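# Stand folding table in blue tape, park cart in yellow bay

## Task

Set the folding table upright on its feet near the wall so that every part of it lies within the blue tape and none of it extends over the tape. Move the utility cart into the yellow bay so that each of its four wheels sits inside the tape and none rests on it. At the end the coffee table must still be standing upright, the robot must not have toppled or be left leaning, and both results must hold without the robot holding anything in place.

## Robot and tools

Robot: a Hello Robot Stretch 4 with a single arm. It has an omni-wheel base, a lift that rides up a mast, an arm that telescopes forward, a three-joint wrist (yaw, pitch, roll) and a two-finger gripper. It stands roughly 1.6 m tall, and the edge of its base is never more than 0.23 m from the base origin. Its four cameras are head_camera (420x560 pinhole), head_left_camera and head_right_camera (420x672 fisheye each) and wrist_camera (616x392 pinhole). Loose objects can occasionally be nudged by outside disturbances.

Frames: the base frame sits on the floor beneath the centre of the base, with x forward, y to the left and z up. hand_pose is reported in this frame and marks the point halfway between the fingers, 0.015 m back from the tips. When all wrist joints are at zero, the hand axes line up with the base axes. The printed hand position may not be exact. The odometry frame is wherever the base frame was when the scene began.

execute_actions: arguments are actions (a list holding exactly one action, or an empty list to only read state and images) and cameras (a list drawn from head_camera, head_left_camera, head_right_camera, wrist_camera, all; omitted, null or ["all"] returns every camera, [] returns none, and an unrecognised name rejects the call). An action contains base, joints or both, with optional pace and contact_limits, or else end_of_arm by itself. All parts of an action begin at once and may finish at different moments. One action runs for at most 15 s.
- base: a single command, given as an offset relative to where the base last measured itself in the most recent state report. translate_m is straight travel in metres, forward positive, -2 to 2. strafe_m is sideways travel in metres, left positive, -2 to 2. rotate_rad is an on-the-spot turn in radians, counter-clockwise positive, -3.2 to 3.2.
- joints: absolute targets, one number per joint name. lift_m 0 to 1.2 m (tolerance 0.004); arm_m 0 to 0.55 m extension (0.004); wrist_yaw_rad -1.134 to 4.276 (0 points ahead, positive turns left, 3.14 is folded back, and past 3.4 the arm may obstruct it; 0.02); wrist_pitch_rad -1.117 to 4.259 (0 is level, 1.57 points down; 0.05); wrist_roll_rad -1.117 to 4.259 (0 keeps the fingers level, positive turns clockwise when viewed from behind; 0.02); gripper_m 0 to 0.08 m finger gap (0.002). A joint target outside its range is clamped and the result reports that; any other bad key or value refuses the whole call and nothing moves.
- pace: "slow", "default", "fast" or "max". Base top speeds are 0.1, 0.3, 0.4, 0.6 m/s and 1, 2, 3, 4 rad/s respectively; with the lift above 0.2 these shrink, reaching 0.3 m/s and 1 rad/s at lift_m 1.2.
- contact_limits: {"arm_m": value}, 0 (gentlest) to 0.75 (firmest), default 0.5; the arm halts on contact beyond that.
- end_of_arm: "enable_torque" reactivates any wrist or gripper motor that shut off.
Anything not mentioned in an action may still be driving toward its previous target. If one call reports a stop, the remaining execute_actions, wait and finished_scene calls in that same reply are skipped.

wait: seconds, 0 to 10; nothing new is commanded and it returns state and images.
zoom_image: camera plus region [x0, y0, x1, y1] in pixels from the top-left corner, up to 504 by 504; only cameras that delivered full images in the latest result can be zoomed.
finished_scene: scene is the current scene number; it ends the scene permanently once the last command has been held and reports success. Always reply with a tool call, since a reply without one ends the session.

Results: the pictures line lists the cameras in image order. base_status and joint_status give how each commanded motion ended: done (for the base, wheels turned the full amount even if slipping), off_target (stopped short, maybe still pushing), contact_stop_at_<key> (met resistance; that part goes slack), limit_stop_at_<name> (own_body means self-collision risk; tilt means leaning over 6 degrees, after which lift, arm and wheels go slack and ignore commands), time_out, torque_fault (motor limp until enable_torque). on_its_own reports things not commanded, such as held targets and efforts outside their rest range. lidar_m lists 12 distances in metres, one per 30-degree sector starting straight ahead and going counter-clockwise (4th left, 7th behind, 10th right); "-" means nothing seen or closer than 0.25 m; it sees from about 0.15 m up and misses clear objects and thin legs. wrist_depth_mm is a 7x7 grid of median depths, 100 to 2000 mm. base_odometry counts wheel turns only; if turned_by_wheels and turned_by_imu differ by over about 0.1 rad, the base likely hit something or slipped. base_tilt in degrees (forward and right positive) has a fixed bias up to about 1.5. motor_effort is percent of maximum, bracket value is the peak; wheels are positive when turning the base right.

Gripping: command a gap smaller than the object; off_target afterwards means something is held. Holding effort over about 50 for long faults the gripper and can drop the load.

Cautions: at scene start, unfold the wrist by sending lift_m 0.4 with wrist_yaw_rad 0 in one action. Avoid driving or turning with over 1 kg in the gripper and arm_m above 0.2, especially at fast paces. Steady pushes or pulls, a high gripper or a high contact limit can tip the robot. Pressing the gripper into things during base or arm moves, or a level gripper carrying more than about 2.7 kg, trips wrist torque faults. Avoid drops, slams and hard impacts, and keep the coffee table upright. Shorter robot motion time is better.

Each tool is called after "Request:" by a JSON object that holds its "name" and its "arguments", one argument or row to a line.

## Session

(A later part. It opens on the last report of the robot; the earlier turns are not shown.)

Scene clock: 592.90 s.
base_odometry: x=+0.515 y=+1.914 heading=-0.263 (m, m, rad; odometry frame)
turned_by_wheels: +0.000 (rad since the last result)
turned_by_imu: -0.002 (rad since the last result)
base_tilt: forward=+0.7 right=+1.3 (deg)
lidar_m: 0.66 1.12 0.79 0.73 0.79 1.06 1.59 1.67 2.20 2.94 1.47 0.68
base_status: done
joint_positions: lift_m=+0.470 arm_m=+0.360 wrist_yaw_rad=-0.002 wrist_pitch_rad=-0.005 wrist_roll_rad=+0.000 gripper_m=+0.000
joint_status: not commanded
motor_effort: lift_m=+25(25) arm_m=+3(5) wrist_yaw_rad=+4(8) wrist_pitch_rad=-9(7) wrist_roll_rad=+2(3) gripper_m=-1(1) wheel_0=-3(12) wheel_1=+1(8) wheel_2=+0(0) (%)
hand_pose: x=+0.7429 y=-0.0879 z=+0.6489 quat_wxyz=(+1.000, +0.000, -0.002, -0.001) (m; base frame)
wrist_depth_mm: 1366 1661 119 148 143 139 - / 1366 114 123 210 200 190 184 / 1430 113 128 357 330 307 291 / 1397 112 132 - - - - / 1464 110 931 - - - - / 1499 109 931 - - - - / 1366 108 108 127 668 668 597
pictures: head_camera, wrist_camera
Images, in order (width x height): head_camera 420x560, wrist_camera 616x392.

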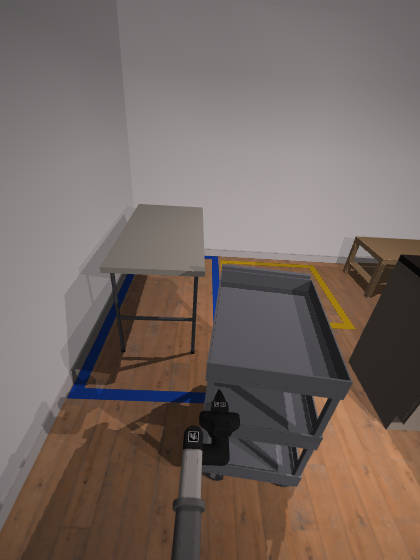

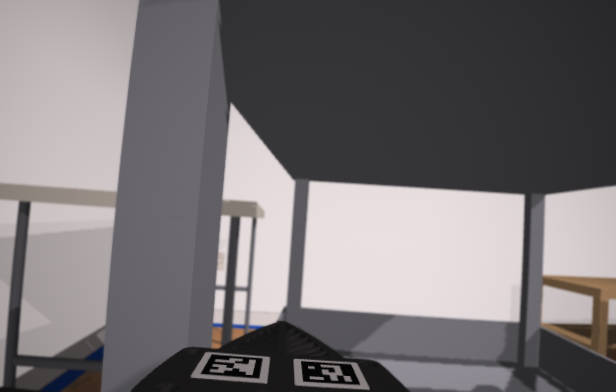

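Request:
{"name": "execute_actions", "arguments": {
  "actions": [
    {"base":{"strafe_m":0.1},"pace":"slow"}
  ],
  "cameras": []
}}

Request:
{"name": "execute_actions", "arguments": {
  "actions": [
    {"base":{"strafe_m":-0.04},"pace":"slow"}
  ],
  "cameras": []
}}

Request:
{"name": "execute_actions", "arguments": {
  "actions": [
    {"joints":{"arm_m":0}}
  ],
  "cameras": []
}}

Request:
{"name": "execute_actions", "arguments": {
  "actions": [
    {"base":{"strafe_m":-0.2},"joints":{"wrist_yaw_rad":3.0}}
  ],
  "cameras": ["head_camera","head_left_camera"]
}}

Scene clock: 607.60 s.
base_odometry: x=+0.542 y=+2.011 heading=-0.264 (m, m, rad; odometry frame)
turned_by_wheels: +0.000 (rad since the last result)
turned_by_imu: -0.002 (rad since the last result)
base_tilt: forward=+0.7 right=+1.4 (deg)
lidar_m: 0.69 0.96 0.68 0.65 0.68 0.90 1.60 1.65 2.21 3.03 1.54 0.68
base_status: done
joint_positions: lift_m=+0.470 arm_m=+0.360 wrist_yaw_rad=-0.003 wrist_pitch_rad=-0.005 wrist_roll_rad=+0.000 gripper_m=+0.000
joint_status: not commanded
motor_effort: lift_m=+26(25) arm_m=+3(3) wrist_yaw_rad=+7(11) wrist_pitch_rad=-11(10) wrist_roll_rad=+2(2) gripper_m=-1(1) wheel_0=-5(11) wheel_1=+0(10) wheel_2=-1(0) (%)
hand_pose: x=+0.7428 y=-0.0880 z=+0.6489 quat_wxyz=(+1.000, +0.000, -0.002, -0.001) (m; base frame)
wrist_depth_mm: 1205 1863 146 147 143 139 - / 1205 1921 147 206 200 190 184 / 1229 1921 145 349 330 307 290 / 1182 1708 144 - - - - / 1205 - 142 - - - - / 1205 - 141 - - - - / 1205 1808 120 126 668 661 640
pictures: none
No camera images: the call's "cameras" was empty. Leave "cameras" out to get every camera's image.

Scene clock: 609.07 s.
base_odometry: x=+0.531 y=+1.972 heading=-0.264 (m, m, rad; odometry frame)
turned_by_wheels: +0.000 (rad since the last result)
turned_by_imu: +0.000 (rad since the last result)
base_tilt: forward=+0.7 right=+1.3 (deg)
lidar_m: 0.68 1.03 0.75 0.69 0.72 0.96 1.59 1.65 2.20 3.00 1.51 0.69
base_status: done
joint_positions: lift_m=+0.470 arm_m=+0.360 wrist_yaw_rad=+0.000 wrist_pitch_rad=-0.005 wrist_roll_rad=+0.000 gripper_m=+0.000
joint_status: not commanded
motor_effort: lift_m=+25(26) arm_m=+3(3) wrist_yaw_rad=+0(8) wrist_pitch_rad=-9(8) wrist_roll_rad=+2(2) gripper_m=-1(1) wheel_0=+3(6) wheel_1=+0(5) wheel_2=+1(0) (%)
hand_pose: x=+0.7430 y=-0.0875 z=+0.6489 quat_wxyz=(+1.000, +0.000, -0.002, +0.000) (m; base frame)
wrist_depth_mm: 1281 146 152 148 143 139 - / 1281 145 214 210 201 191 184 / 1308 143 - 355 332 309 290 / 1255 142 - - - - 640 / 1255 140 - - - - - / 1229 139 - - - - - / 1182 137 119 126 661 654 615
pictures: none
No camera images: the call's "cameras" was empty. Leave "cameras" out to get every camera's image.

Scene clock: 611.23 s.
base_odometry: x=+0.531 y=+1.972 heading=-0.264 (m, m, rad; odometry frame)
turned_by_wheels: +0.000 (rad since the last result)
turned_by_imu: +0.000 (rad since the last result)
base_tilt: forward=+0.7 right=+1.3 (deg)
lidar_m: 0.67 1.03 0.73 0.68 0.72 0.96 1.60 1.65 2.20 2.99 1.51 0.68
base_status: not commanded
joint_positions: lift_m=+0.470 arm_m=+0.001 wrist_yaw_rad=+0.000 wrist_pitch_rad=-0.005 wrist_roll_rad=+0.000 gripper_m=+0.000
joint_status: all done
motor_effort: lift_m=+25(25) arm_m=-4(6) wrist_yaw_rad=+0(0) wrist_pitch_rad=-9(10) wrist_roll_rad=+2(1) gripper_m=-1(1) wheel_0=+3(3) wheel_1=+0(0) wheel_2=+1(1) (%)
hand_pose: x=+0.3847 y=-0.0874 z=+0.6489 quat_wxyz=(+1.000, +0.000, -0.002, +0.000) (m; base frame)
wrist_depth_mm: 1255 1921 - - - - - / 1308 - - - - - - / 1281 1983 - 484 466 442 427 / 1308 1863 - 1308 891 741 535 / 1336 - - - - - - / 1336 - - 931 1025 1008 - / 1336 1756 120 127 676 668 544
pictures: none
No camera images: the call's "cameras" was empty. Leave "cameras" out to get every camera's image.

Scene clock: 613.57 s.
base_odometry: x=+0.479 y=+1.779 heading=-0.264 (m, m, rad; odometry frame)
turned_by_wheels: +0.000 (rad since the last result)
turned_by_imu: +0.000 (rad since the last result)
base_tilt: forward=+0.7 right=+1.3 (deg)
lidar_m: 0.61 0.76 0.94 0.88 0.92 1.24 1.60 1.63 2.23 2.78 1.35 0.63
base_status: done
joint_positions: lift_m=+0.470 arm_m=+0.001 wrist_yaw_rad=+2.999 wrist_pitch_rad=-0.005 wrist_roll_rad=+0.000 gripper_m=+0.000
joint_status: all done
motor_effort: lift_m=+25(26) arm_m=-4(4) wrist_yaw_rad=+0(6) wrist_pitch_rad=-8(10) wrist_roll_rad=+2(2) gripper_m=-1(1) wheel_0=-1(9) wheel_1=+1(9) wheel_2=+1(1) (%)
hand_pose: x=-0.0262 y=+0.1167 z=+0.6489 quat_wxyz=(+0.071, +0.002, +0.000, +0.997) (m; base frame)
wrist_depth_mm: 141 232 1808 1921 1983 1366 1008 / 113 146 1808 1863 1921 1336 1008 / 119 146 1756 1863 1921 1308 991 / 137 186 1756 1863 1863 1281 960 / 1576 1661 1756 1863 1921 1308 960 / 1576 1661 1708 1756 1808 1255 960 / 1537 1618 119 127 1708 1255 960
pictures: head_camera, head_left_camera
Images, in order (width x height): head_camera 420x560, head_left_camera 420x672.

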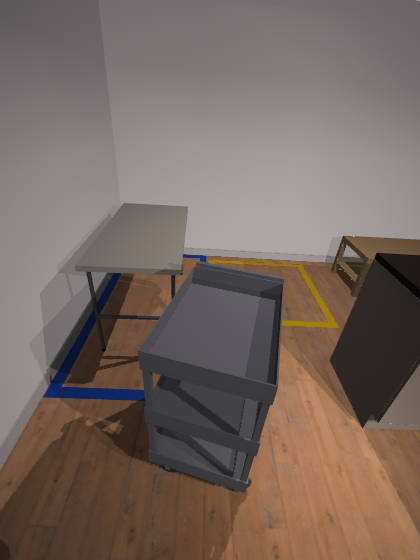

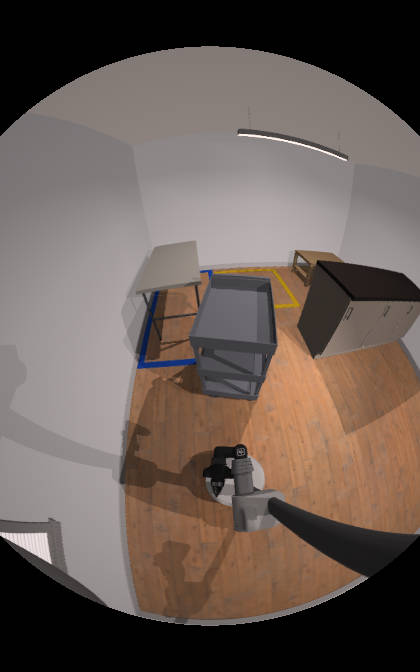

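Request:
{"name": "execute_actions", "arguments": {
  "actions": [
    {"base":{"rotate_rad":-0.25},"joints":{"lift_m":0.15}}
  ],
  "cameras": []
}}

Request:
{"name": "execute_actions", "arguments": {
  "actions": [
    {"base":{"strafe_m":0.19}}
  ],
  "cameras": ["head_camera"]
}}

Request:
{"name": "execute_actions", "arguments": {
  "actions": [
    {"base":{"translate_m":0.6},"pace":"slow"}
  ],
  "cameras": ["head_camera","head_left_camera"]
}}

Scene clock: 621.83 s.
base_odometry: x=+0.479 y=+1.779 heading=-0.513 (m, m, rad; odometry frame)
turned_by_wheels: -0.250 (rad since the last result)
turned_by_imu: -0.254 (rad since the last result)
base_tilt: forward=+0.7 right=+1.3 (deg)
lidar_m: 0.62 0.68 1.04 0.88 0.90 1.03 1.59 1.57 1.81 2.80 1.89 1.38
base_status: done
joint_positions: lift_m=+0.150 arm_m=+0.001 wrist_yaw_rad=+3.000 wrist_pitch_rad=-0.005 wrist_roll_rad=+0.000 gripper_m=+0.000
joint_status: all done
motor_effort: lift_m=+18(24) arm_m=-4(4) wrist_yaw_rad=+0(0) wrist_pitch_rad=-13(11) wrist_roll_rad=+2(3) gripper_m=-1(1) wheel_0=+1(4) wheel_1=+1(6) wheel_2=+0(5) (%)
hand_pose: x=-0.0262 y=+0.1166 z=+0.3295 quat_wxyz=(+0.071, +0.002, +0.000, +0.997) (m; base frame)
wrist_depth_mm: 142 232 1808 1983 1464 1078 854 / 113 146 1863 1983 1430 1042 866 / 119 146 1863 - 1430 1060 854 / 137 186 1808 1983 1366 1042 842 / 1464 1576 1863 1983 1366 1025 831 / 1430 1576 1661 1708 1336 991 820 / 931 1025 120 126 1118 976 809
pictures: none
No camera images: the call's "cameras" was empty. Leave "cameras" out to get every camera's image.

Scene clock: 623.73 s.
base_odometry: x=+0.572 y=+1.945 heading=-0.513 (m, m, rad; odometry frame)
turned_by_wheels: +0.000 (rad since the last result)
turned_by_imu: -0.001 (rad since the last result)
base_tilt: forward=+0.7 right=+1.3 (deg)
lidar_m: 0.63 0.69 0.84 0.70 0.71 0.80 1.46 1.63 1.90 2.98 1.75 0.67
base_status: done
joint_positions: lift_m=+0.150 arm_m=+0.001 wrist_yaw_rad=+3.000 wrist_pitch_rad=-0.005 wrist_roll_rad=+0.000 gripper_m=+0.000
joint_status: not commanded
motor_effort: lift_m=+18(18) arm_m=-4(4) wrist_yaw_rad=+0(1) wrist_pitch_rad=-12(10) wrist_roll_rad=+1(2) gripper_m=-1(1) wheel_0=+1(9) wheel_1=-1(10) wheel_2=-1(2) (%)
hand_pose: x=-0.0262 y=+0.1166 z=+0.3295 quat_wxyz=(+0.071, +0.002, +0.000, +0.997) (m; base frame)
wrist_depth_mm: 141 232 1983 1756 1138 820 683 / 113 146 1863 1708 1098 854 683 / 119 146 1921 1661 1118 820 676 / 137 185 1863 1576 1060 809 654 / 1537 1708 1921 1537 1060 798 654 / 1430 1537 1708 1430 1025 778 640 / 946 1042 119 127 946 768 634
pictures: head_camera
Images, in order (width x height): head_camera 420x560.

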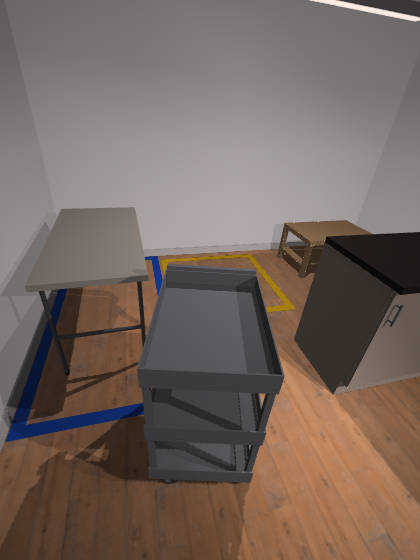

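Scene clock: 631.00 s.
base_odometry: x=+1.095 y=+1.650 heading=-0.513 (m, m, rad; odometry frame)
turned_by_wheels: +0.000 (rad since the last result)
turned_by_imu: -0.003 (rad since the last result)
base_tilt: forward=+0.7 right=+1.3 (deg)
lidar_m: 0.25 0.25 0.30 0.86 0.87 1.01 1.77 2.22 2.53 2.84 0.29 0.25
base_status: done
joint_positions: lift_m=+0.150 arm_m=+0.001 wrist_yaw_rad=+3.000 wrist_pitch_rad=-0.005 wrist_roll_rad=+0.000 gripper_m=+0.000
joint_status: not commanded
motor_effort: lift_m=+18(18) arm_m=-4(4) wrist_yaw_rad=-1(0) wrist_pitch_rad=-9(10) wrist_roll_rad=+2(2) gripper_m=-1(1) wheel_0=+5(8) wheel_1=+1(7) wheel_2=-2(11) (%)
hand_pose: x=-0.0262 y=+0.1166 z=+0.3295 quat_wxyz=(+0.071, +0.002, +0.000, +0.997) (m; base frame)
wrist_depth_mm: 142 233 - - 1430 1060 854 / 116 146 - - 1397 1042 831 / 119 146 - - 1366 1008 831 / 137 186 - 1983 1366 1008 831 / 1983 - - 1983 1308 991 809 / 1430 1576 1708 1618 1281 976 788 / 946 1042 120 127 1138 960 798
pictures: head_camera, head_left_camera
Images, in order (width x height): head_camera 420x560, head_left_camera 420x672.

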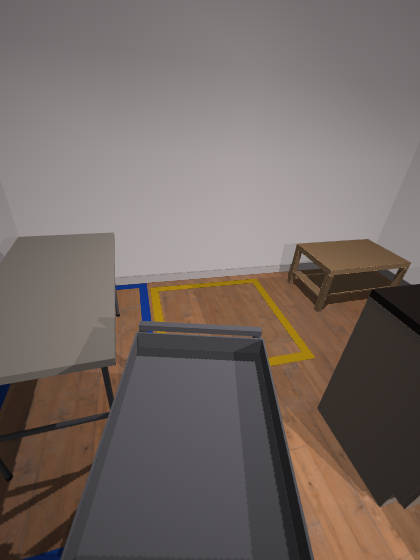

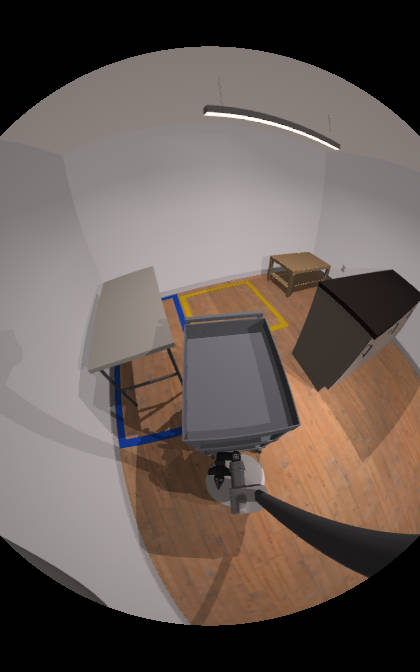

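Cart is tracking nearly straight ahead. Continuing.

Request:
{"name": "execute_actions", "arguments": {
  "actions": [
    {"base":{"translate_m":0.35},"pace":"slow"}
  ],
  "cameras": ["head_camera","head_left_camera"]
}}

Scene clock: 638.43 s.
base_odometry: x=+1.400 y=+1.478 heading=-0.513 (m, m, rad; odometry frame)
turned_by_wheels: +0.000 (rad since the last result)
turned_by_imu: -0.002 (rad since the last result)
base_tilt: forward=+0.7 right=+1.3 (deg)
lidar_m: 0.25 0.25 0.30 0.95 0.97 1.14 1.92 2.56 2.96 0.93 0.92 0.25
base_status: done
joint_positions: lift_m=+0.150 arm_m=+0.001 wrist_yaw_rad=+3.000 wrist_pitch_rad=-0.005 wrist_roll_rad=+0.000 gripper_m=+0.000
joint_status: not commanded
motor_effort: lift_m=+18(18) arm_m=-4(4) wrist_yaw_rad=+0(0) wrist_pitch_rad=-8(8) wrist_roll_rad=+1(2) gripper_m=-1(1) wheel_0=+4(9) wheel_1=+2(8) wheel_2=-5(9) (%)
hand_pose: x=-0.0262 y=+0.1166 z=+0.3295 quat_wxyz=(+0.071, +0.002, +0.000, +0.997) (m; base frame)
wrist_depth_mm: 141 232 - - 1576 1182 946 / 116 146 - - 1576 1160 946 / 119 146 - - 1537 1138 917 / 137 185 - - 1499 1118 917 / - - - - 1464 1118 891 / 1430 1499 1708 1756 1430 1098 891 / 931 1042 119 126 1160 1025 891
pictures: head_camera, head_left_camera
Images, in order (width x height): head_camera 420x560, head_left_camera 420x672.

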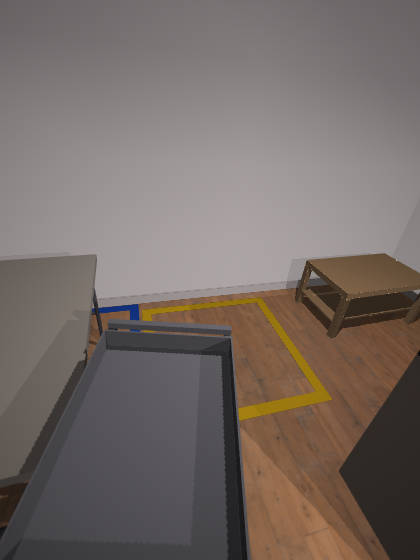

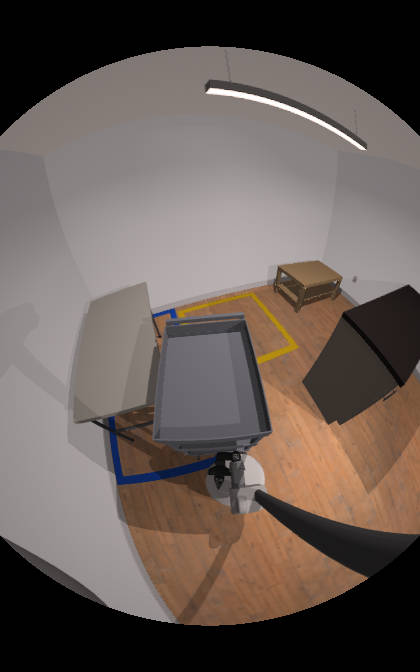

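Request:
{"name": "execute_actions", "arguments": {
  "actions": [
    {"base":{"translate_m":-0.15}}
  ],
  "cameras": []
}}

Request:
{"name": "execute_actions", "arguments": {
  "actions": [
    {"base":{"strafe_m":0.16}}
  ],
  "cameras": ["head_left_camera"]
}}

Request:
{"name": "execute_actions", "arguments": {
  "actions": [
    {"base":{"translate_m":0.3},"pace":"slow"}
  ],
  "cameras": ["head_camera","head_left_camera"]
}}

Scene clock: 651.40 s.
base_odometry: x=+1.269 y=+1.552 heading=-0.513 (m, m, rad; odometry frame)
turned_by_wheels: +0.000 (rad since the last result)
turned_by_imu: -0.001 (rad since the last result)
base_tilt: forward=+0.7 right=+1.3 (deg)
lidar_m: 0.32 0.36 0.73 0.93 0.93 1.08 1.84 2.40 2.76 2.79 0.97 0.36
base_status: done
joint_positions: lift_m=+0.150 arm_m=+0.001 wrist_yaw_rad=+3.000 wrist_pitch_rad=-0.005 wrist_roll_rad=+0.000 gripper_m=+0.000
joint_status: not commanded
motor_effort: lift_m=+18(18) arm_m=-4(4) wrist_yaw_rad=+0(1) wrist_pitch_rad=-9(10) wrist_roll_rad=+2(2) gripper_m=-1(1) wheel_0=-2(5) wheel_1=-1(2) wheel_2=-1(7) (%)
hand_pose: x=-0.0262 y=+0.1166 z=+0.3295 quat_wxyz=(+0.071, +0.002, +0.000, +0.997) (m; base frame)
wrist_depth_mm: 142 232 - - 1537 1118 917 / 116 146 - - 1464 1118 904 / 119 146 - - 1464 1098 878 / 137 185 - - 1464 1078 878 / - - - - 1397 1025 866 / 1430 1576 1708 1756 1397 1060 842 / 946 1025 120 127 1138 991 831
pictures: none
No camera images: the call's "cameras" was empty. Leave "cameras" out to get every camera's image.

Scene clock: 653.17 s.
base_odometry: x=+1.348 y=+1.691 heading=-0.513 (m, m, rad; odometry frame)
turned_by_wheels: +0.000 (rad since the last result)
turned_by_imu: +0.000 (rad since the last result)
base_tilt: forward=+0.7 right=+1.3 (deg)
lidar_m: 0.33 0.36 0.71 0.76 0.77 0.91 1.51 2.45 2.82 2.94 1.13 0.35
base_status: done
joint_positions: lift_m=+0.150 arm_m=+0.001 wrist_yaw_rad=+3.000 wrist_pitch_rad=-0.005 wrist_roll_rad=+0.000 gripper_m=+0.000
joint_status: not commanded
motor_effort: lift_m=+18(18) arm_m=-4(4) wrist_yaw_rad=+0(1) wrist_pitch_rad=-11(8) wrist_roll_rad=+2(2) gripper_m=-1(1) wheel_0=+2(9) wheel_1=+1(8) wheel_2=+1(1) (%)
hand_pose: x=-0.0262 y=+0.1166 z=+0.3295 quat_wxyz=(+0.071, +0.002, +0.000, +0.997) (m; base frame)
wrist_depth_mm: 142 232 - 1863 1229 917 750 / 116 146 - 1863 1229 917 741 / 119 146 - 1808 1205 891 723 / 137 186 - 1756 1182 891 723 / - - - 1708 1138 866 707 / 1464 1576 1708 1537 1138 854 707 / 960 1025 120 126 1042 842 683
pictures: head_left_camera
Images, in order (width x height): head_left_camera 420x672.

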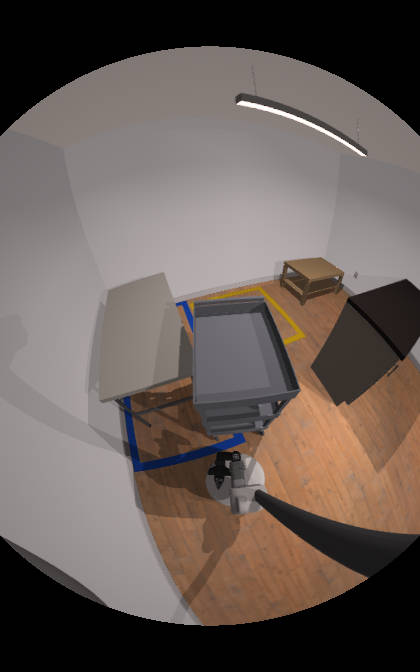

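Scene clock: 657.43 s.
base_odometry: x=+1.609 y=+1.544 heading=-0.513 (m, m, rad; odometry frame)
turned_by_wheels: +0.000 (rad since the last result)
turned_by_imu: -0.002 (rad since the last result)
base_tilt: forward=+0.7 right=+1.3 (deg)
lidar_m: 0.25 0.25 0.37 0.62 0.84 0.97 1.68 2.76 3.15 1.05 0.29 0.25
base_status: done
joint_positions: lift_m=+0.150 arm_m=+0.001 wrist_yaw_rad=+3.000 wrist_pitch_rad=-0.005 wrist_roll_rad=+0.000 gripper_m=+0.000
joint_status: not commanded
motor_effort: lift_m=+18(18) arm_m=-4(4) wrist_yaw_rad=-1(0) wrist_pitch_rad=-9(9) wrist_roll_rad=+2(2) gripper_m=-1(1) wheel_0=+1(8) wheel_1=+1(5) wheel_2=-4(8) (%)
hand_pose: x=-0.0263 y=+0.1166 z=+0.3294 quat_wxyz=(+0.071, +0.002, +0.000, +0.997) (m; base frame)
wrist_depth_mm: 142 232 - - 1397 1025 831 / 116 146 - - 1366 991 820 / 119 146 - 1983 1336 976 809 / 137 185 - 1863 1336 991 798 / - - - 1921 1281 960 788 / 1397 1537 1756 1576 1229 946 778 / 946 1042 119 126 1118 931 759
pictures: head_camera, head_left_camera
Images, in order (width x height): head_camera 420x560, head_left_camera 420x672.

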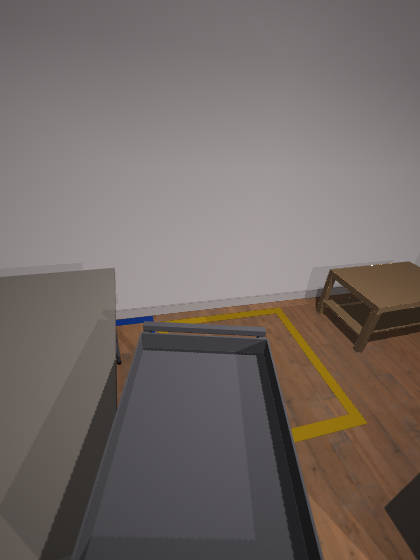

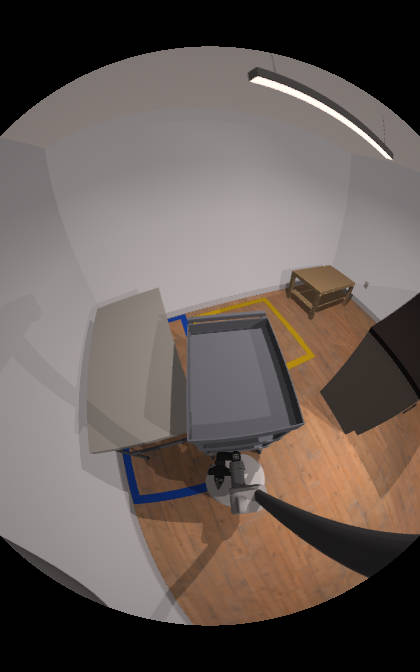

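Request:
{"name": "execute_actions", "arguments": {
  "actions": [
    {"base":{"translate_m":0.28},"pace":"slow"}
  ],
  "cameras": ["head_camera","head_left_camera"]
}}

Scene clock: 671.23 s.
base_odometry: x=+1.852 y=+1.407 heading=-0.514 (m, m, rad; odometry frame)
turned_by_wheels: -0.001 (rad since the last result)
turned_by_imu: -0.004 (rad since the last result)
base_tilt: forward=+0.7 right=+1.3 (deg)
lidar_m: 0.25 0.25 0.25 0.37 0.92 1.09 1.87 3.02 3.24 0.95 0.96 0.25
base_status: done
joint_positions: lift_m=+0.150 arm_m=+0.001 wrist_yaw_rad=+2.999 wrist_pitch_rad=-0.005 wrist_roll_rad=+0.000 gripper_m=+0.000
joint_status: not commanded
motor_effort: lift_m=+18(18) arm_m=-2(4) wrist_yaw_rad=+1(23) wrist_pitch_rad=-8(8) wrist_roll_rad=+2(3) gripper_m=-1(1) wheel_0=-9(11) wheel_1=+12(22) wheel_2=-16(23) (%)
hand_pose: x=-0.0265 y=+0.1167 z=+0.3294 quat_wxyz=(+0.071, +0.002, +0.000, +0.997) (m; base frame)
wrist_depth_mm: 142 234 - - 1499 1118 904 / 114 146 - - 1464 1098 904 / 119 145 - - 1430 1078 904 / 137 185 - - 1430 1078 878 / - - - - 1397 1042 866 / 1464 1576 1661 1708 1336 1042 842 / 960 1025 119 127 1160 991 842
pictures: head_camera, head_left_camera
Images, in order (width x height): head_camera 420x560, head_left_camera 420x672.

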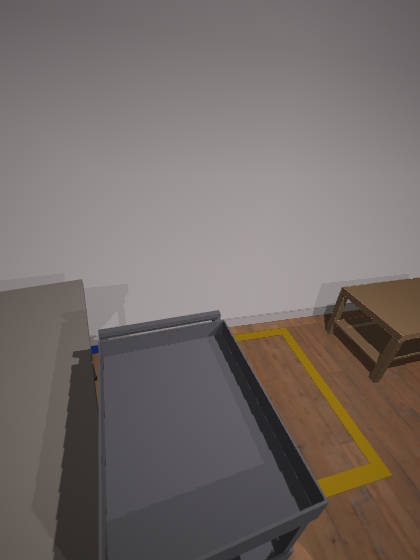

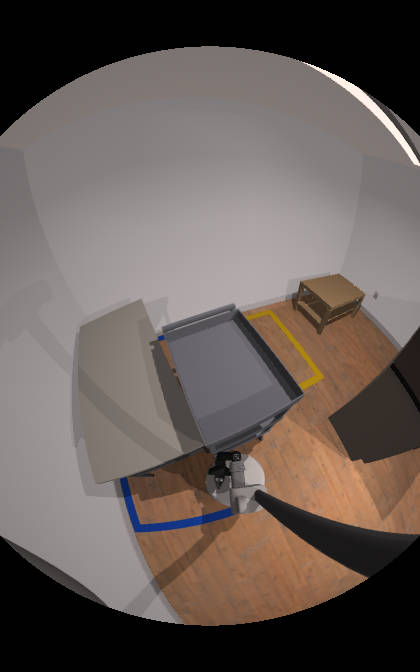

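Request:
{"name": "execute_actions", "arguments": {
  "actions": [
    {"base":{"translate_m":-0.25}}
  ],
  "cameras": []
}}

Request:
{"name": "execute_actions", "arguments": {
  "actions": [
    {"base":{"rotate_rad":0.25}}
  ],
  "cameras": []
}}

Request:
{"name": "execute_actions", "arguments": {
  "actions": [
    {"base":{"strafe_m":-0.55}}
  ],
  "cameras": ["head_camera","head_left_camera"]
}}

Scene clock: 690.03 s.
base_odometry: x=+1.635 y=+1.530 heading=-0.514 (m, m, rad; odometry frame)
turned_by_wheels: +0.000 (rad since the last result)
turned_by_imu: +0.000 (rad since the last result)
base_tilt: forward=+0.6 right=+1.3 (deg)
lidar_m: 0.44 0.44 0.49 0.85 0.86 1.01 1.75 2.77 3.21 1.03 1.03 0.53
base_status: done
joint_positions: lift_m=+0.150 arm_m=+0.001 wrist_yaw_rad=+3.000 wrist_pitch_rad=-0.005 wrist_roll_rad=+0.000 gripper_m=+0.000
joint_status: not commanded
motor_effort: lift_m=+18(18) arm_m=-2(2) wrist_yaw_rad=+0(1) wrist_pitch_rad=-7(9) wrist_roll_rad=+2(2) gripper_m=-1(1) wheel_0=-1(10) wheel_1=+0(13) wheel_2=-2(13) (%)
hand_pose: x=-0.0265 y=+0.1166 z=+0.3294 quat_wxyz=(+0.071, +0.002, +0.000, +0.997) (m; base frame)
wrist_depth_mm: 141 232 - - 1397 1042 842 / 113 146 - - 1366 1025 831 / 119 146 - 1983 1336 1008 820 / 137 186 - 1921 1336 991 798 / - - - 1921 1281 960 809 / 1397 1576 1661 1661 1255 960 778 / 931 1025 119 127 1118 960 768
pictures: none
No camera images: the call's "cameras" was empty. Leave "cameras" out to get every camera's image.

Scene clock: 691.03 s.
base_odometry: x=+1.635 y=+1.530 heading=-0.265 (m, m, rad; odometry frame)
turned_by_wheels: +0.250 (rad since the last result)
turned_by_imu: +0.253 (rad since the last result)
base_tilt: forward=+0.7 right=+1.3 (deg)
lidar_m: 0.43 0.46 0.59 0.85 0.88 1.22 2.78 2.86 2.97 1.01 1.08 0.48
base_status: done
joint_positions: lift_m=+0.150 arm_m=+0.001 wrist_yaw_rad=+3.000 wrist_pitch_rad=-0.005 wrist_roll_rad=+0.000 gripper_m=+0.000
joint_status: not commanded
motor_effort: lift_m=+18(18) arm_m=-2(2) wrist_yaw_rad=+0(0) wrist_pitch_rad=-10(9) wrist_roll_rad=+2(2) gripper_m=-1(1) wheel_0=-3(6) wheel_1=+0(7) wheel_2=-1(9) (%)
hand_pose: x=-0.0265 y=+0.1166 z=+0.3294 quat_wxyz=(+0.071, +0.002, +0.000, +0.997) (m; base frame)
wrist_depth_mm: 141 233 - - - 1281 960 / 113 145 - - - 1281 960 / 119 146 - - 1983 1255 960 / 137 185 - - 1983 1255 946 / - - - - 1808 1229 931 / 1430 1576 1661 1808 1661 1182 904 / 931 1025 119 127 1160 1078 891
pictures: none
No camera images: the call's "cameras" was empty. Leave "cameras" out to get every camera's image.

Scene clock: 694.20 s.
base_odometry: x=+1.491 y=+0.999 heading=-0.264 (m, m, rad; odometry frame)
turned_by_wheels: +0.000 (rad since the last result)
turned_by_imu: +0.001 (rad since the last result)
base_tilt: forward=+0.7 right=+1.3 (deg)
lidar_m: 0.50 0.50 0.66 1.40 1.46 2.01 2.78 2.86 0.52 0.46 0.49 1.59
base_status: done
joint_positions: lift_m=+0.150 arm_m=+0.001 wrist_yaw_rad=+3.000 wrist_pitch_rad=-0.005 wrist_roll_rad=+0.000 gripper_m=+0.000
joint_status: not commanded
motor_effort: lift_m=+18(18) arm_m=-2(2) wrist_yaw_rad=+0(1) wrist_pitch_rad=-9(10) wrist_roll_rad=+3(2) gripper_m=-1(1) wheel_0=+2(10) wheel_1=+1(9) wheel_2=+1(1) (%)
hand_pose: x=-0.0265 y=+0.1166 z=+0.3294 quat_wxyz=(+0.071, +0.002, +0.000, +0.997) (m; base frame)
wrist_depth_mm: 141 232 - - - - 1661 / 113 146 - - - - 1661 / 119 146 - - - - 1618 / 137 186 - - - - 1576 / - - - - - - 1576 / 1430 1576 1708 1808 1983 1808 1537 / 946 1025 119 127 1182 1160 1229
pictures: head_camera, head_left_camera
Images, in order (width x height): head_camera 420x560, head_left_camera 420x672.

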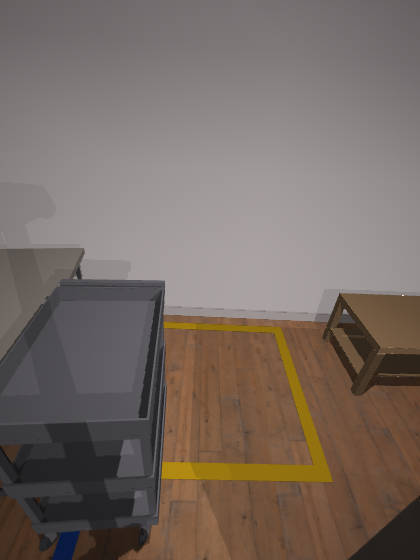

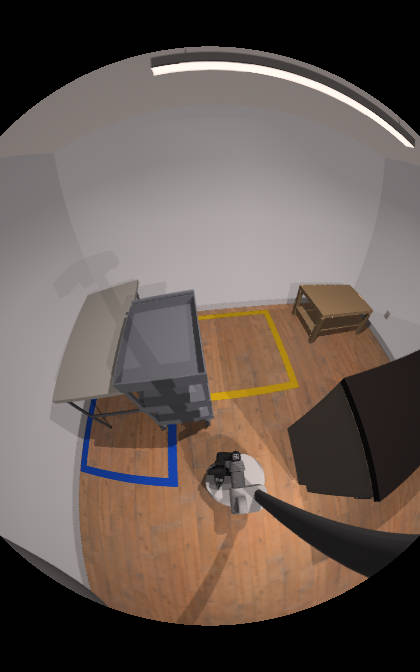

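Request:
{"name": "execute_actions", "arguments": {
  "actions": [
    {"base":{"strafe_m":-0.1}}
  ],
  "cameras": []
}}

Request:
{"name": "execute_actions", "arguments": {
  "actions": [
    {"base":{"translate_m":0.8}}
  ],
  "cameras": ["head_left_camera"]
}}

Scene clock: 703.97 s.
base_odometry: x=+1.465 y=+0.902 heading=-0.264 (m, m, rad; odometry frame)
turned_by_wheels: +0.000 (rad since the last result)
turned_by_imu: +0.000 (rad since the last result)
base_tilt: forward=+0.7 right=+1.3 (deg)
lidar_m: 0.97 0.52 0.66 1.51 1.59 2.15 2.78 2.87 0.41 0.37 0.39 1.55
base_status: done
joint_positions: lift_m=+0.150 arm_m=+0.001 wrist_yaw_rad=+3.000 wrist_pitch_rad=-0.005 wrist_roll_rad=+0.000 gripper_m=+0.000
joint_status: not commanded
motor_effort: lift_m=+18(18) arm_m=-2(2) wrist_yaw_rad=-1(1) wrist_pitch_rad=-10(10) wrist_roll_rad=+2(2) gripper_m=-1(1) wheel_0=+0(6) wheel_1=+2(9) wheel_2=+0(3) (%)
hand_pose: x=-0.0265 y=+0.1166 z=+0.3294 quat_wxyz=(+0.071, +0.002, +0.000, +0.997) (m; base frame)
wrist_depth_mm: 141 231 - - - - 1808 / 113 146 - - - - 1756 / 119 146 - - - - 1708 / 137 185 - - - - 1708 / - - - - - - 1661 / 1430 1537 1661 1808 1921 1983 1618 / 976 1025 120 127 1138 1160 1255
pictures: none
No camera images: the call's "cameras" was empty. Leave "cameras" out to get every camera's image.

Scene clock: 708.10 s.
base_odometry: x=+2.237 y=+0.693 heading=-0.264 (m, m, rad; odometry frame)
turned_by_wheels: +0.000 (rad since the last result)
turned_by_imu: -0.003 (rad since the last result)
base_tilt: forward=+0.7 right=+1.4 (deg)
lidar_m: 1.14 0.36 0.25 0.25 0.25 0.30 3.66 0.57 0.62 1.58 1.03 1.20
base_status: done
joint_positions: lift_m=+0.150 arm_m=+0.001 wrist_yaw_rad=+3.000 wrist_pitch_rad=-0.005 wrist_roll_rad=+0.000 gripper_m=+0.000
joint_status: not commanded
motor_effort: lift_m=+18(19) arm_m=-2(2) wrist_yaw_rad=+0(1) wrist_pitch_rad=-11(11) wrist_roll_rad=+2(2) gripper_m=-1(1) wheel_0=+0(7) wheel_1=+0(1) wheel_2=+2(10) (%)
hand_pose: x=-0.0265 y=+0.1166 z=+0.3294 quat_wxyz=(+0.071, +0.002, +0.000, +0.997) (m; base frame)
wrist_depth_mm: 142 231 - - - 240 193 / 113 146 - - 351 236 191 / 119 146 - - 366 276 262 / 137 185 - - - - 1618 / 1008 - - - - - 1756 / 1255 1537 1708 1808 1708 1983 1661 / 917 1008 119 127 1118 1118 891
pictures: head_left_camera
Images, in order (width x height): head_left_camera 420x672.

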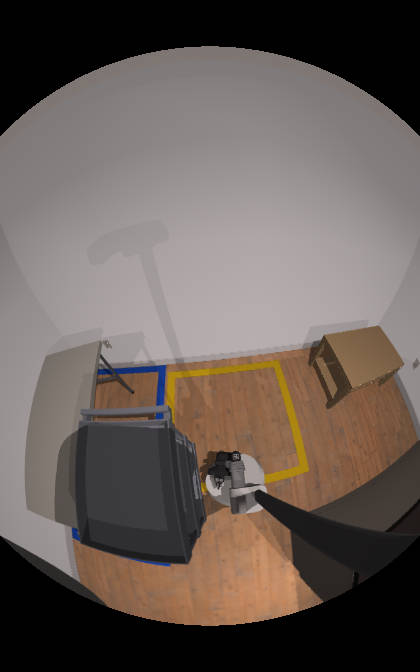

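Request:
{"name": "execute_actions", "arguments": {
  "actions": [
    {"base":{"strafe_m":-0.2},"joints":{"lift_m":0.5}}
  ],
  "cameras": []
}}

Request:
{"name": "execute_actions", "arguments": {
  "actions": [
    {"base":{"translate_m":0.35},"joints":{"lift_m":1.05}}
  ],
  "cameras": []
}}

Request:
{"name": "execute_actions", "arguments": {
  "actions": [
    {"base":{"rotate_rad":2.0},"joints":{"wrist_yaw_rad":0,"wrist_pitch_rad":1.57}}
  ]
}}

Scene clock: 722.57 s.
base_odometry: x=+2.185 y=+0.500 heading=-0.264 (m, m, rad; odometry frame)
turned_by_wheels: +0.000 (rad since the last result)
turned_by_imu: -0.001 (rad since the last result)
base_tilt: forward=+0.7 right=+1.3 (deg)
lidar_m: 1.15 1.19 0.45 0.40 0.44 2.46 0.78 0.47 0.59 1.59 0.85 1.02
base_status: done
joint_positions: lift_m=+0.500 arm_m=+0.001 wrist_yaw_rad=+3.000 wrist_pitch_rad=-0.005 wrist_roll_rad=+0.000 gripper_m=+0.000
joint_status: all done
motor_effort: lift_m=+26(25) arm_m=-2(2) wrist_yaw_rad=+0(0) wrist_pitch_rad=-10(10) wrist_roll_rad=+2(1) gripper_m=-1(1) wheel_0=-1(9) wheel_1=-1(6) wheel_2=+0(0) (%)
hand_pose: x=-0.0266 y=+0.1166 z=+0.6789 quat_wxyz=(+0.071, +0.002, +0.000, +0.997) (m; base frame)
wrist_depth_mm: 141 232 - - - - - / 116 146 - - - - - / 119 146 - - - - 404 / 137 186 - - - - 430 / 574 - - - - - 1863 / 615 - - - - - 1863 / 621 1863 119 127 - - 1863
pictures: none
No camera images: the call's "cameras" was empty. Leave "cameras" out to get every camera's image.

Scene clock: 725.67 s.
base_odometry: x=+2.523 y=+0.409 heading=-0.264 (m, m, rad; odometry frame)
turned_by_wheels: +0.000 (rad since the last result)
turned_by_imu: -0.001 (rad since the last result)
base_tilt: forward=+0.7 right=+1.3 (deg)
lidar_m: 0.78 0.83 1.08 0.46 0.45 0.63 0.83 0.79 1.11 0.72 0.75 0.83
base_status: done
joint_positions: lift_m=+1.050 arm_m=+0.001 wrist_yaw_rad=+3.000 wrist_pitch_rad=-0.005 wrist_roll_rad=+0.000 gripper_m=+0.000
joint_status: all done
motor_effort: lift_m=+25(28) arm_m=-2(2) wrist_yaw_rad=+0(0) wrist_pitch_rad=-10(9) wrist_roll_rad=+2(2) gripper_m=-1(1) wheel_0=+2(10) wheel_1=+1(7) wheel_2=+2(7) (%)
hand_pose: x=-0.0266 y=+0.1166 z=+1.2289 quat_wxyz=(+0.071, +0.002, +0.000, +0.997) (m; base frame)
wrist_depth_mm: 141 231 - - - - 1983 / 113 146 - - - - - / 119 146 - - - - - / 137 185 - - - - 1983 / - - - - - - 1983 / - - - - - - 1921 / 931 1229 119 126 - - 1921
pictures: none
No camera images: the call's "cameras" was empty. Leave "cameras" out to get every camera's image.

Scene clock: 728.33 s.
base_odometry: x=+2.523 y=+0.409 heading=+1.736 (m, m, rad; odometry frame)
turned_by_wheels: +2.000 (rad since the last result)
turned_by_imu: +2.024 (rad since the last result)
base_tilt: forward=+0.6 right=+1.3 (deg)
lidar_m: 0.46 0.58 1.10 0.79 1.02 0.75 0.77 0.88 0.80 0.82 1.02 0.45
base_status: done
joint_positions: lift_m=+1.050 arm_m=+0.001 wrist_yaw_rad=+0.001 wrist_pitch_rad=+1.570 wrist_roll_rad=+0.000 gripper_m=+0.000
joint_status: all done
motor_effort: lift_m=+24(26) arm_m=-2(2) wrist_yaw_rad=-2(8) wrist_pitch_rad=-3(6) wrist_roll_rad=+2(2) gripper_m=-1(1) wheel_0=-2(5) wheel_1=-1(7) wheel_2=-2(5) (%)
hand_pose: x=+0.1719 y=-0.0874 z=+1.0153 quat_wxyz=(+0.707, +0.000, +0.707, +0.000) (m; base frame)
wrist_depth_mm: 1205 1025 723 723 1255 1255 1281 / 1182 1182 1060 732 1229 1255 1281 / 1160 1160 1205 1205 1229 1229 1255 / 1138 1160 1160 1182 1205 1229 1229 / 1160 1160 960 1182 1182 1205 1229 / 1118 1138 946 960 1182 1229 1118 / 1118 1138 119 126 1182 1182 1042
pictures: head_camera, head_left_camera, head_right_camera, wrist_camera
Images, in order (width x height): head_camera 420x560, head_left_camera 420x672, head_right_camera 420x672, wrist_camera 616x392.

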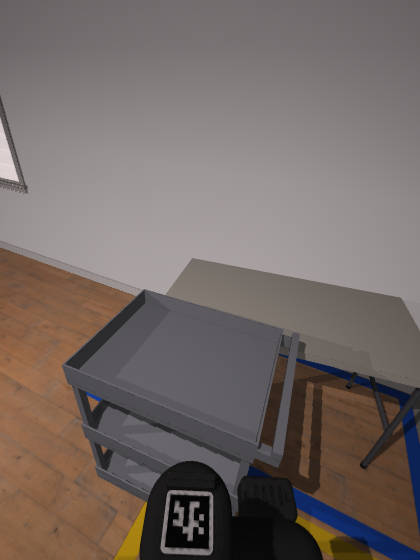

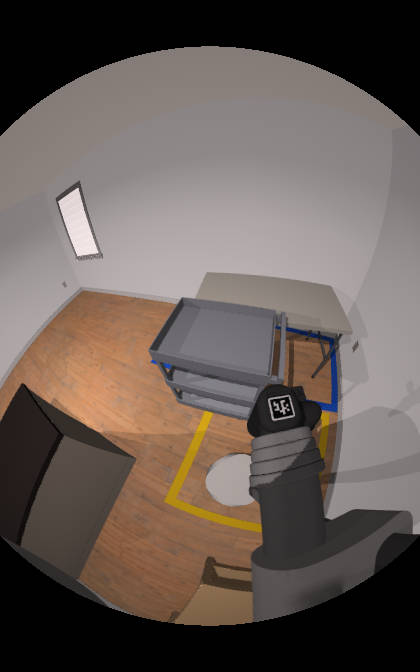

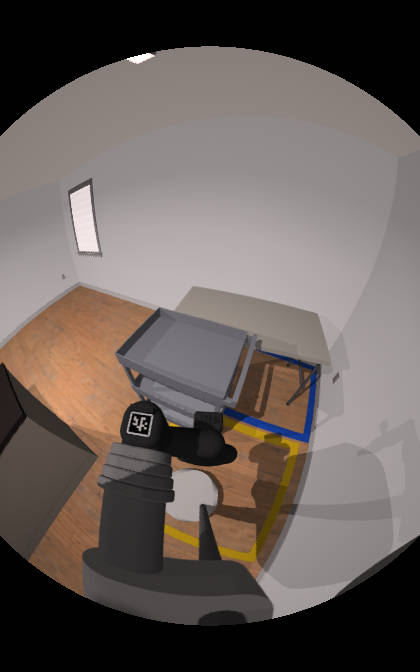

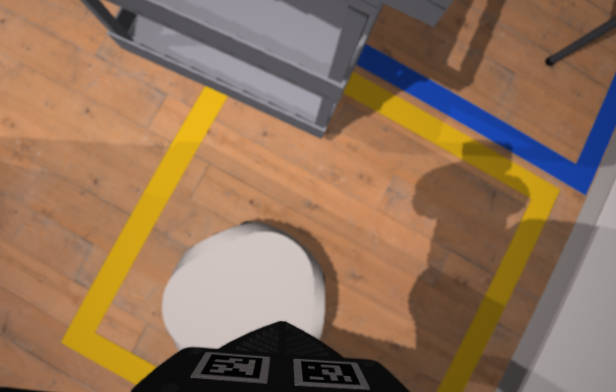

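Request:
{"name": "execute_actions", "arguments": {
  "actions": [
    {"joints":{"arm_m":0.3}}
  ],
  "cameras": ["head_camera","wrist_camera"]
}}

Scene clock: 739.87 s.
base_odometry: x=+2.523 y=+0.409 heading=+1.736 (m, m, rad; odometry frame)
turned_by_wheels: +0.000 (rad since the last result)
turned_by_imu: -0.001 (rad since the last result)
base_tilt: forward=+0.7 right=+1.3 (deg)
lidar_m: 0.47 0.57 1.11 0.79 1.04 0.75 0.74 0.87 0.77 0.80 1.04 0.45
base_status: not commanded
joint_positions: lift_m=+1.050 arm_m=+0.299 wrist_yaw_rad=+0.000 wrist_pitch_rad=+1.570 wrist_roll_rad=+0.000 gripper_m=+0.000
joint_status: all done
motor_effort: lift_m=+24(24) arm_m=+4(7) wrist_yaw_rad=-2(3) wrist_pitch_rad=-2(2) wrist_roll_rad=+2(3) gripper_m=-1(1) wheel_0=-2(2) wheel_1=-1(1) wheel_2=-2(2) (%)
hand_pose: x=+0.4703 y=-0.0874 z=+1.0153 quat_wxyz=(+0.707, +0.000, +0.707, +0.000) (m; base frame)
wrist_depth_mm: 370 377 379 382 389 394 327 / 368 373 375 382 389 375 1281 / 366 368 375 379 382 325 1281 / 1160 368 368 373 379 334 1229 / 1118 1160 1182 370 375 1205 1205 / 1138 1138 1160 1160 327 1205 1205 / 1118 1138 120 126 1182 1182 1160
pictures: head_camera, wrist_camera
Images, in order (width x height): head_camera 420x560, wrist_camera 616x392.

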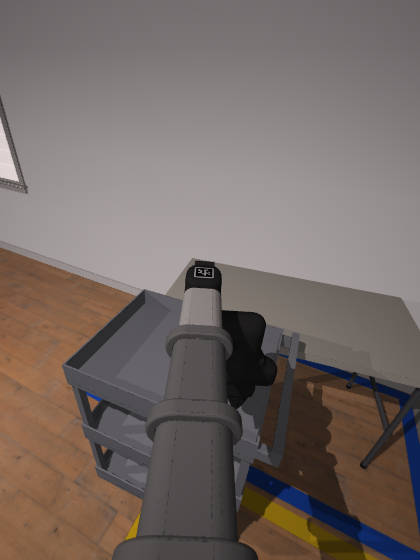

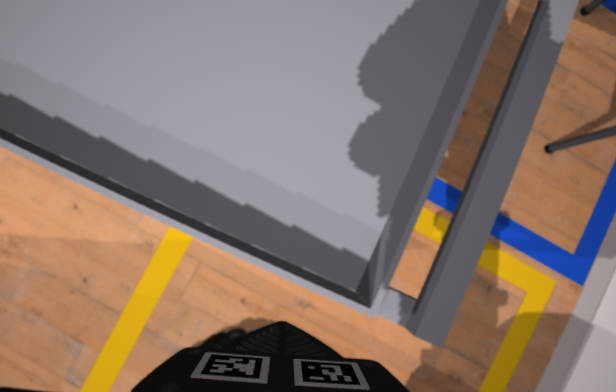

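Request:
{"name": "execute_actions", "arguments": {
  "actions": [
    {"joints":{"arm_m":0.37}}
  ],
  "cameras": []
}}

Request:
{"name": "execute_actions", "arguments": {
  "actions": [
    {"joints":{"lift_m":0.905},"pace":"slow"}
  ],
  "cameras": ["head_camera","wrist_camera"]
}}

Scene clock: 746.93 s.
base_odometry: x=+2.523 y=+0.409 heading=+1.736 (m, m, rad; odometry frame)
turned_by_wheels: +0.000 (rad since the last result)
turned_by_imu: -0.001 (rad since the last result)
base_tilt: forward=+0.7 right=+1.3 (deg)
lidar_m: 0.45 0.57 1.10 0.80 1.03 0.73 0.77 0.86 0.78 0.80 1.05 0.45
base_status: not commanded
joint_positions: lift_m=+1.050 arm_m=+0.369 wrist_yaw_rad=+0.000 wrist_pitch_rad=+1.570 wrist_roll_rad=+0.000 gripper_m=+0.000
joint_status: all done
motor_effort: lift_m=+24(24) arm_m=+4(3) wrist_yaw_rad=-1(2) wrist_pitch_rad=+1(1) wrist_roll_rad=+2(2) gripper_m=-1(1) wheel_0=-2(2) wheel_1=-1(1) wheel_2=-1(1) (%)
hand_pose: x=+0.5403 y=-0.0874 z=+1.0153 quat_wxyz=(+0.707, +0.000, +0.707, +0.000) (m; base frame)
wrist_depth_mm: 370 375 379 384 392 392 347 / 370 370 377 382 389 389 324 / 364 370 373 377 382 359 1255 / 362 366 370 373 375 320 1229 / 340 362 368 370 373 329 1229 / 1118 1138 362 370 370 322 1205 / 1118 1118 120 127 322 1182 1205
pictures: none
No camera images: the call's "cameras" was empty. Leave "cameras" out to get every camera's image.

Scene clock: 748.93 s.
base_odometry: x=+2.523 y=+0.409 heading=+1.736 (m, m, rad; odometry frame)
turned_by_wheels: +0.000 (rad since the last result)
turned_by_imu: +0.000 (rad since the last result)
base_tilt: forward=+0.7 right=+1.3 (deg)
lidar_m: 0.45 0.59 1.10 0.81 1.04 0.76 0.74 0.86 0.79 0.80 1.05 0.46
base_status: not commanded
joint_positions: lift_m=+0.905 arm_m=+0.369 wrist_yaw_rad=+0.000 wrist_pitch_rad=+1.570 wrist_roll_rad=+0.000 gripper_m=+0.000
joint_status: all done
motor_effort: lift_m=+17(22) arm_m=+4(4) wrist_yaw_rad=-1(1) wrist_pitch_rad=-1(1) wrist_roll_rad=+2(1) gripper_m=-1(1) wheel_0=-2(2) wheel_1=-1(1) wheel_2=-1(2) (%)
hand_pose: x=+0.5403 y=-0.0874 z=+0.8709 quat_wxyz=(+0.707, +0.000, +0.707, +0.000) (m; base frame)
wrist_depth_mm: 226 229 232 235 237 240 243 / 225 227 229 233 236 238 236 / 222 225 228 230 233 236 208 / 220 222 225 228 231 234 190 / 218 220 224 228 229 224 175 / 213 220 222 224 227 197 1060 / 168 201 120 127 225 181 1078
pictures: head_camera, wrist_camera
Images, in order (width x height): head_camera 420x560, wrist_camera 616x392.

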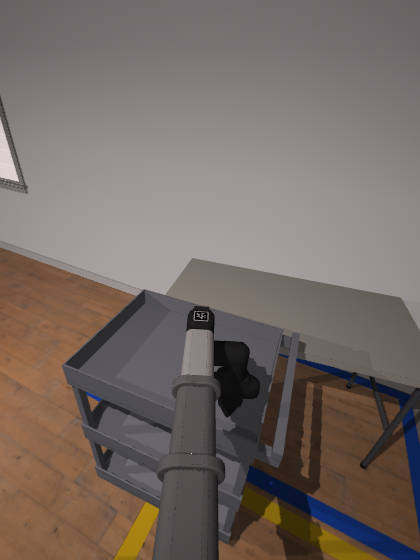

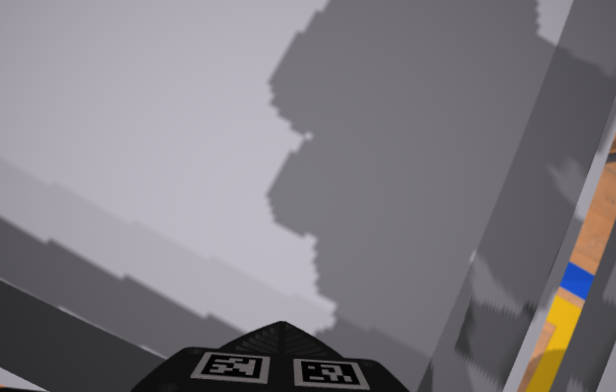

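Request:
{"name": "execute_actions", "arguments": {
  "actions": [
    {"joints":{"lift_m":0.89},"pace":"slow"}
  ],
  "cameras": []
}}

Request:
{"name": "execute_actions", "arguments": {
  "actions": [
    {"joints":{"arm_m":0.1},"pace":"slow","contact_limits":{"arm_m":0.3}}
  ],
  "cameras": ["head_camera","head_left_camera","wrist_camera"]
}}

Scene clock: 754.17 s.
base_odometry: x=+2.523 y=+0.409 heading=+1.736 (m, m, rad; odometry frame)
turned_by_wheels: +0.000 (rad since the last result)
turned_by_imu: -0.001 (rad since the last result)
base_tilt: forward=+0.7 right=+1.3 (deg)
lidar_m: 0.46 0.57 1.09 0.80 1.02 0.74 0.75 0.85 0.79 0.81 1.05 0.45
base_status: not commanded
joint_positions: lift_m=+0.890 arm_m=+0.369 wrist_yaw_rad=+0.000 wrist_pitch_rad=+1.570 wrist_roll_rad=+0.000 gripper_m=+0.000
joint_status: all done
motor_effort: lift_m=+17(15) arm_m=+4(4) wrist_yaw_rad=-1(1) wrist_pitch_rad=-1(1) wrist_roll_rad=+2(1) gripper_m=-1(1) wheel_0=-2(2) wheel_1=-1(1) wheel_2=-1(2) (%)
hand_pose: x=+0.5403 y=-0.0874 z=+0.8559 quat_wxyz=(+0.707, +0.000, +0.707, +0.000) (m; base frame)
wrist_depth_mm: 211 213 216 219 222 224 227 / 209 212 214 217 220 222 224 / 208 210 212 215 217 220 209 / 206 208 211 213 216 219 187 / 204 206 209 211 213 215 169 / 202 204 207 210 212 197 161 / 168 201 120 126 211 181 1042
pictures: none
No camera images: the call's "cameras" was empty. Leave "cameras" out to get every camera's image.

Scene clock: 758.13 s.
base_odometry: x=+2.523 y=+0.409 heading=+1.736 (m, m, rad; odometry frame)
turned_by_wheels: +0.000 (rad since the last result)
turned_by_imu: -0.001 (rad since the last result)
base_tilt: forward=+0.7 right=+1.3 (deg)
lidar_m: 0.27 0.35 1.10 0.80 1.01 0.75 0.76 0.87 0.79 0.81 0.25 0.25
base_status: not commanded
joint_positions: lift_m=+0.890 arm_m=+0.101 wrist_yaw_rad=+0.002 wrist_pitch_rad=+1.567 wrist_roll_rad=+0.000 gripper_m=+0.000
joint_status: all done
motor_effort: lift_m=+20(20) arm_m=-5(11) wrist_yaw_rad=-6(20) wrist_pitch_rad=+6(56) wrist_roll_rad=+0(2) gripper_m=-1(1) wheel_0=-4(4) wheel_1=-2(2) wheel_2=-1(7) (%)
contact_limits: arm_m 0.3
hand_pose: x=+0.2728 y=-0.0874 z=+0.8557 quat_wxyz=(+0.708, +0.000, +0.706, +0.000) (m; base frame)
wrist_depth_mm: 213 215 218 221 224 227 229 / 211 213 215 219 221 224 228 / 209 211 213 216 219 222 224 / 195 209 213 214 217 220 222 / 146 206 210 212 215 217 198 / 976 153 208 211 213 213 172 / 976 991 119 127 211 188 159
pictures: head_camera, head_left_camera, wrist_camera
Images, in order (width x height): head_camera 420x560, head_left_camera 420x672, wrist_camera 616x392.

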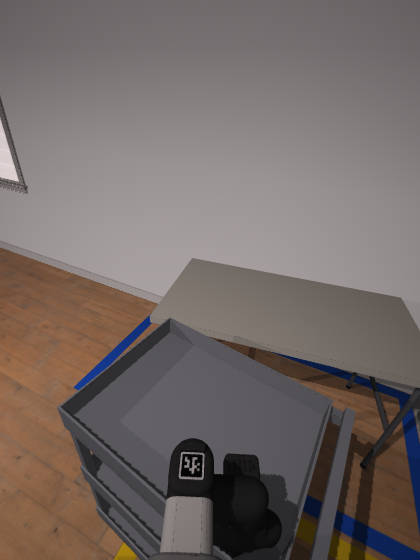

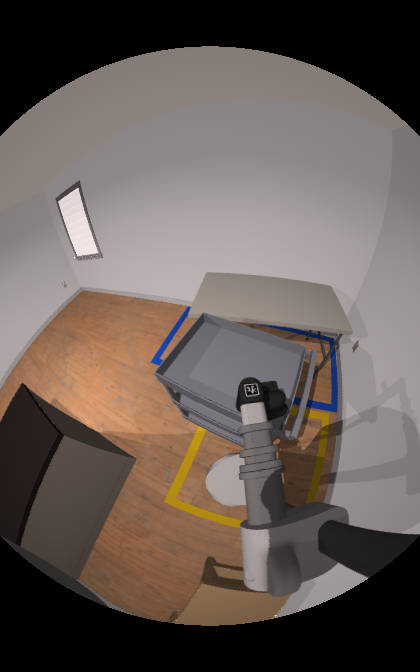

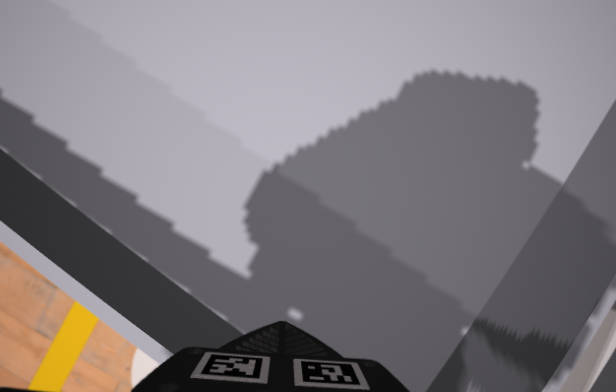

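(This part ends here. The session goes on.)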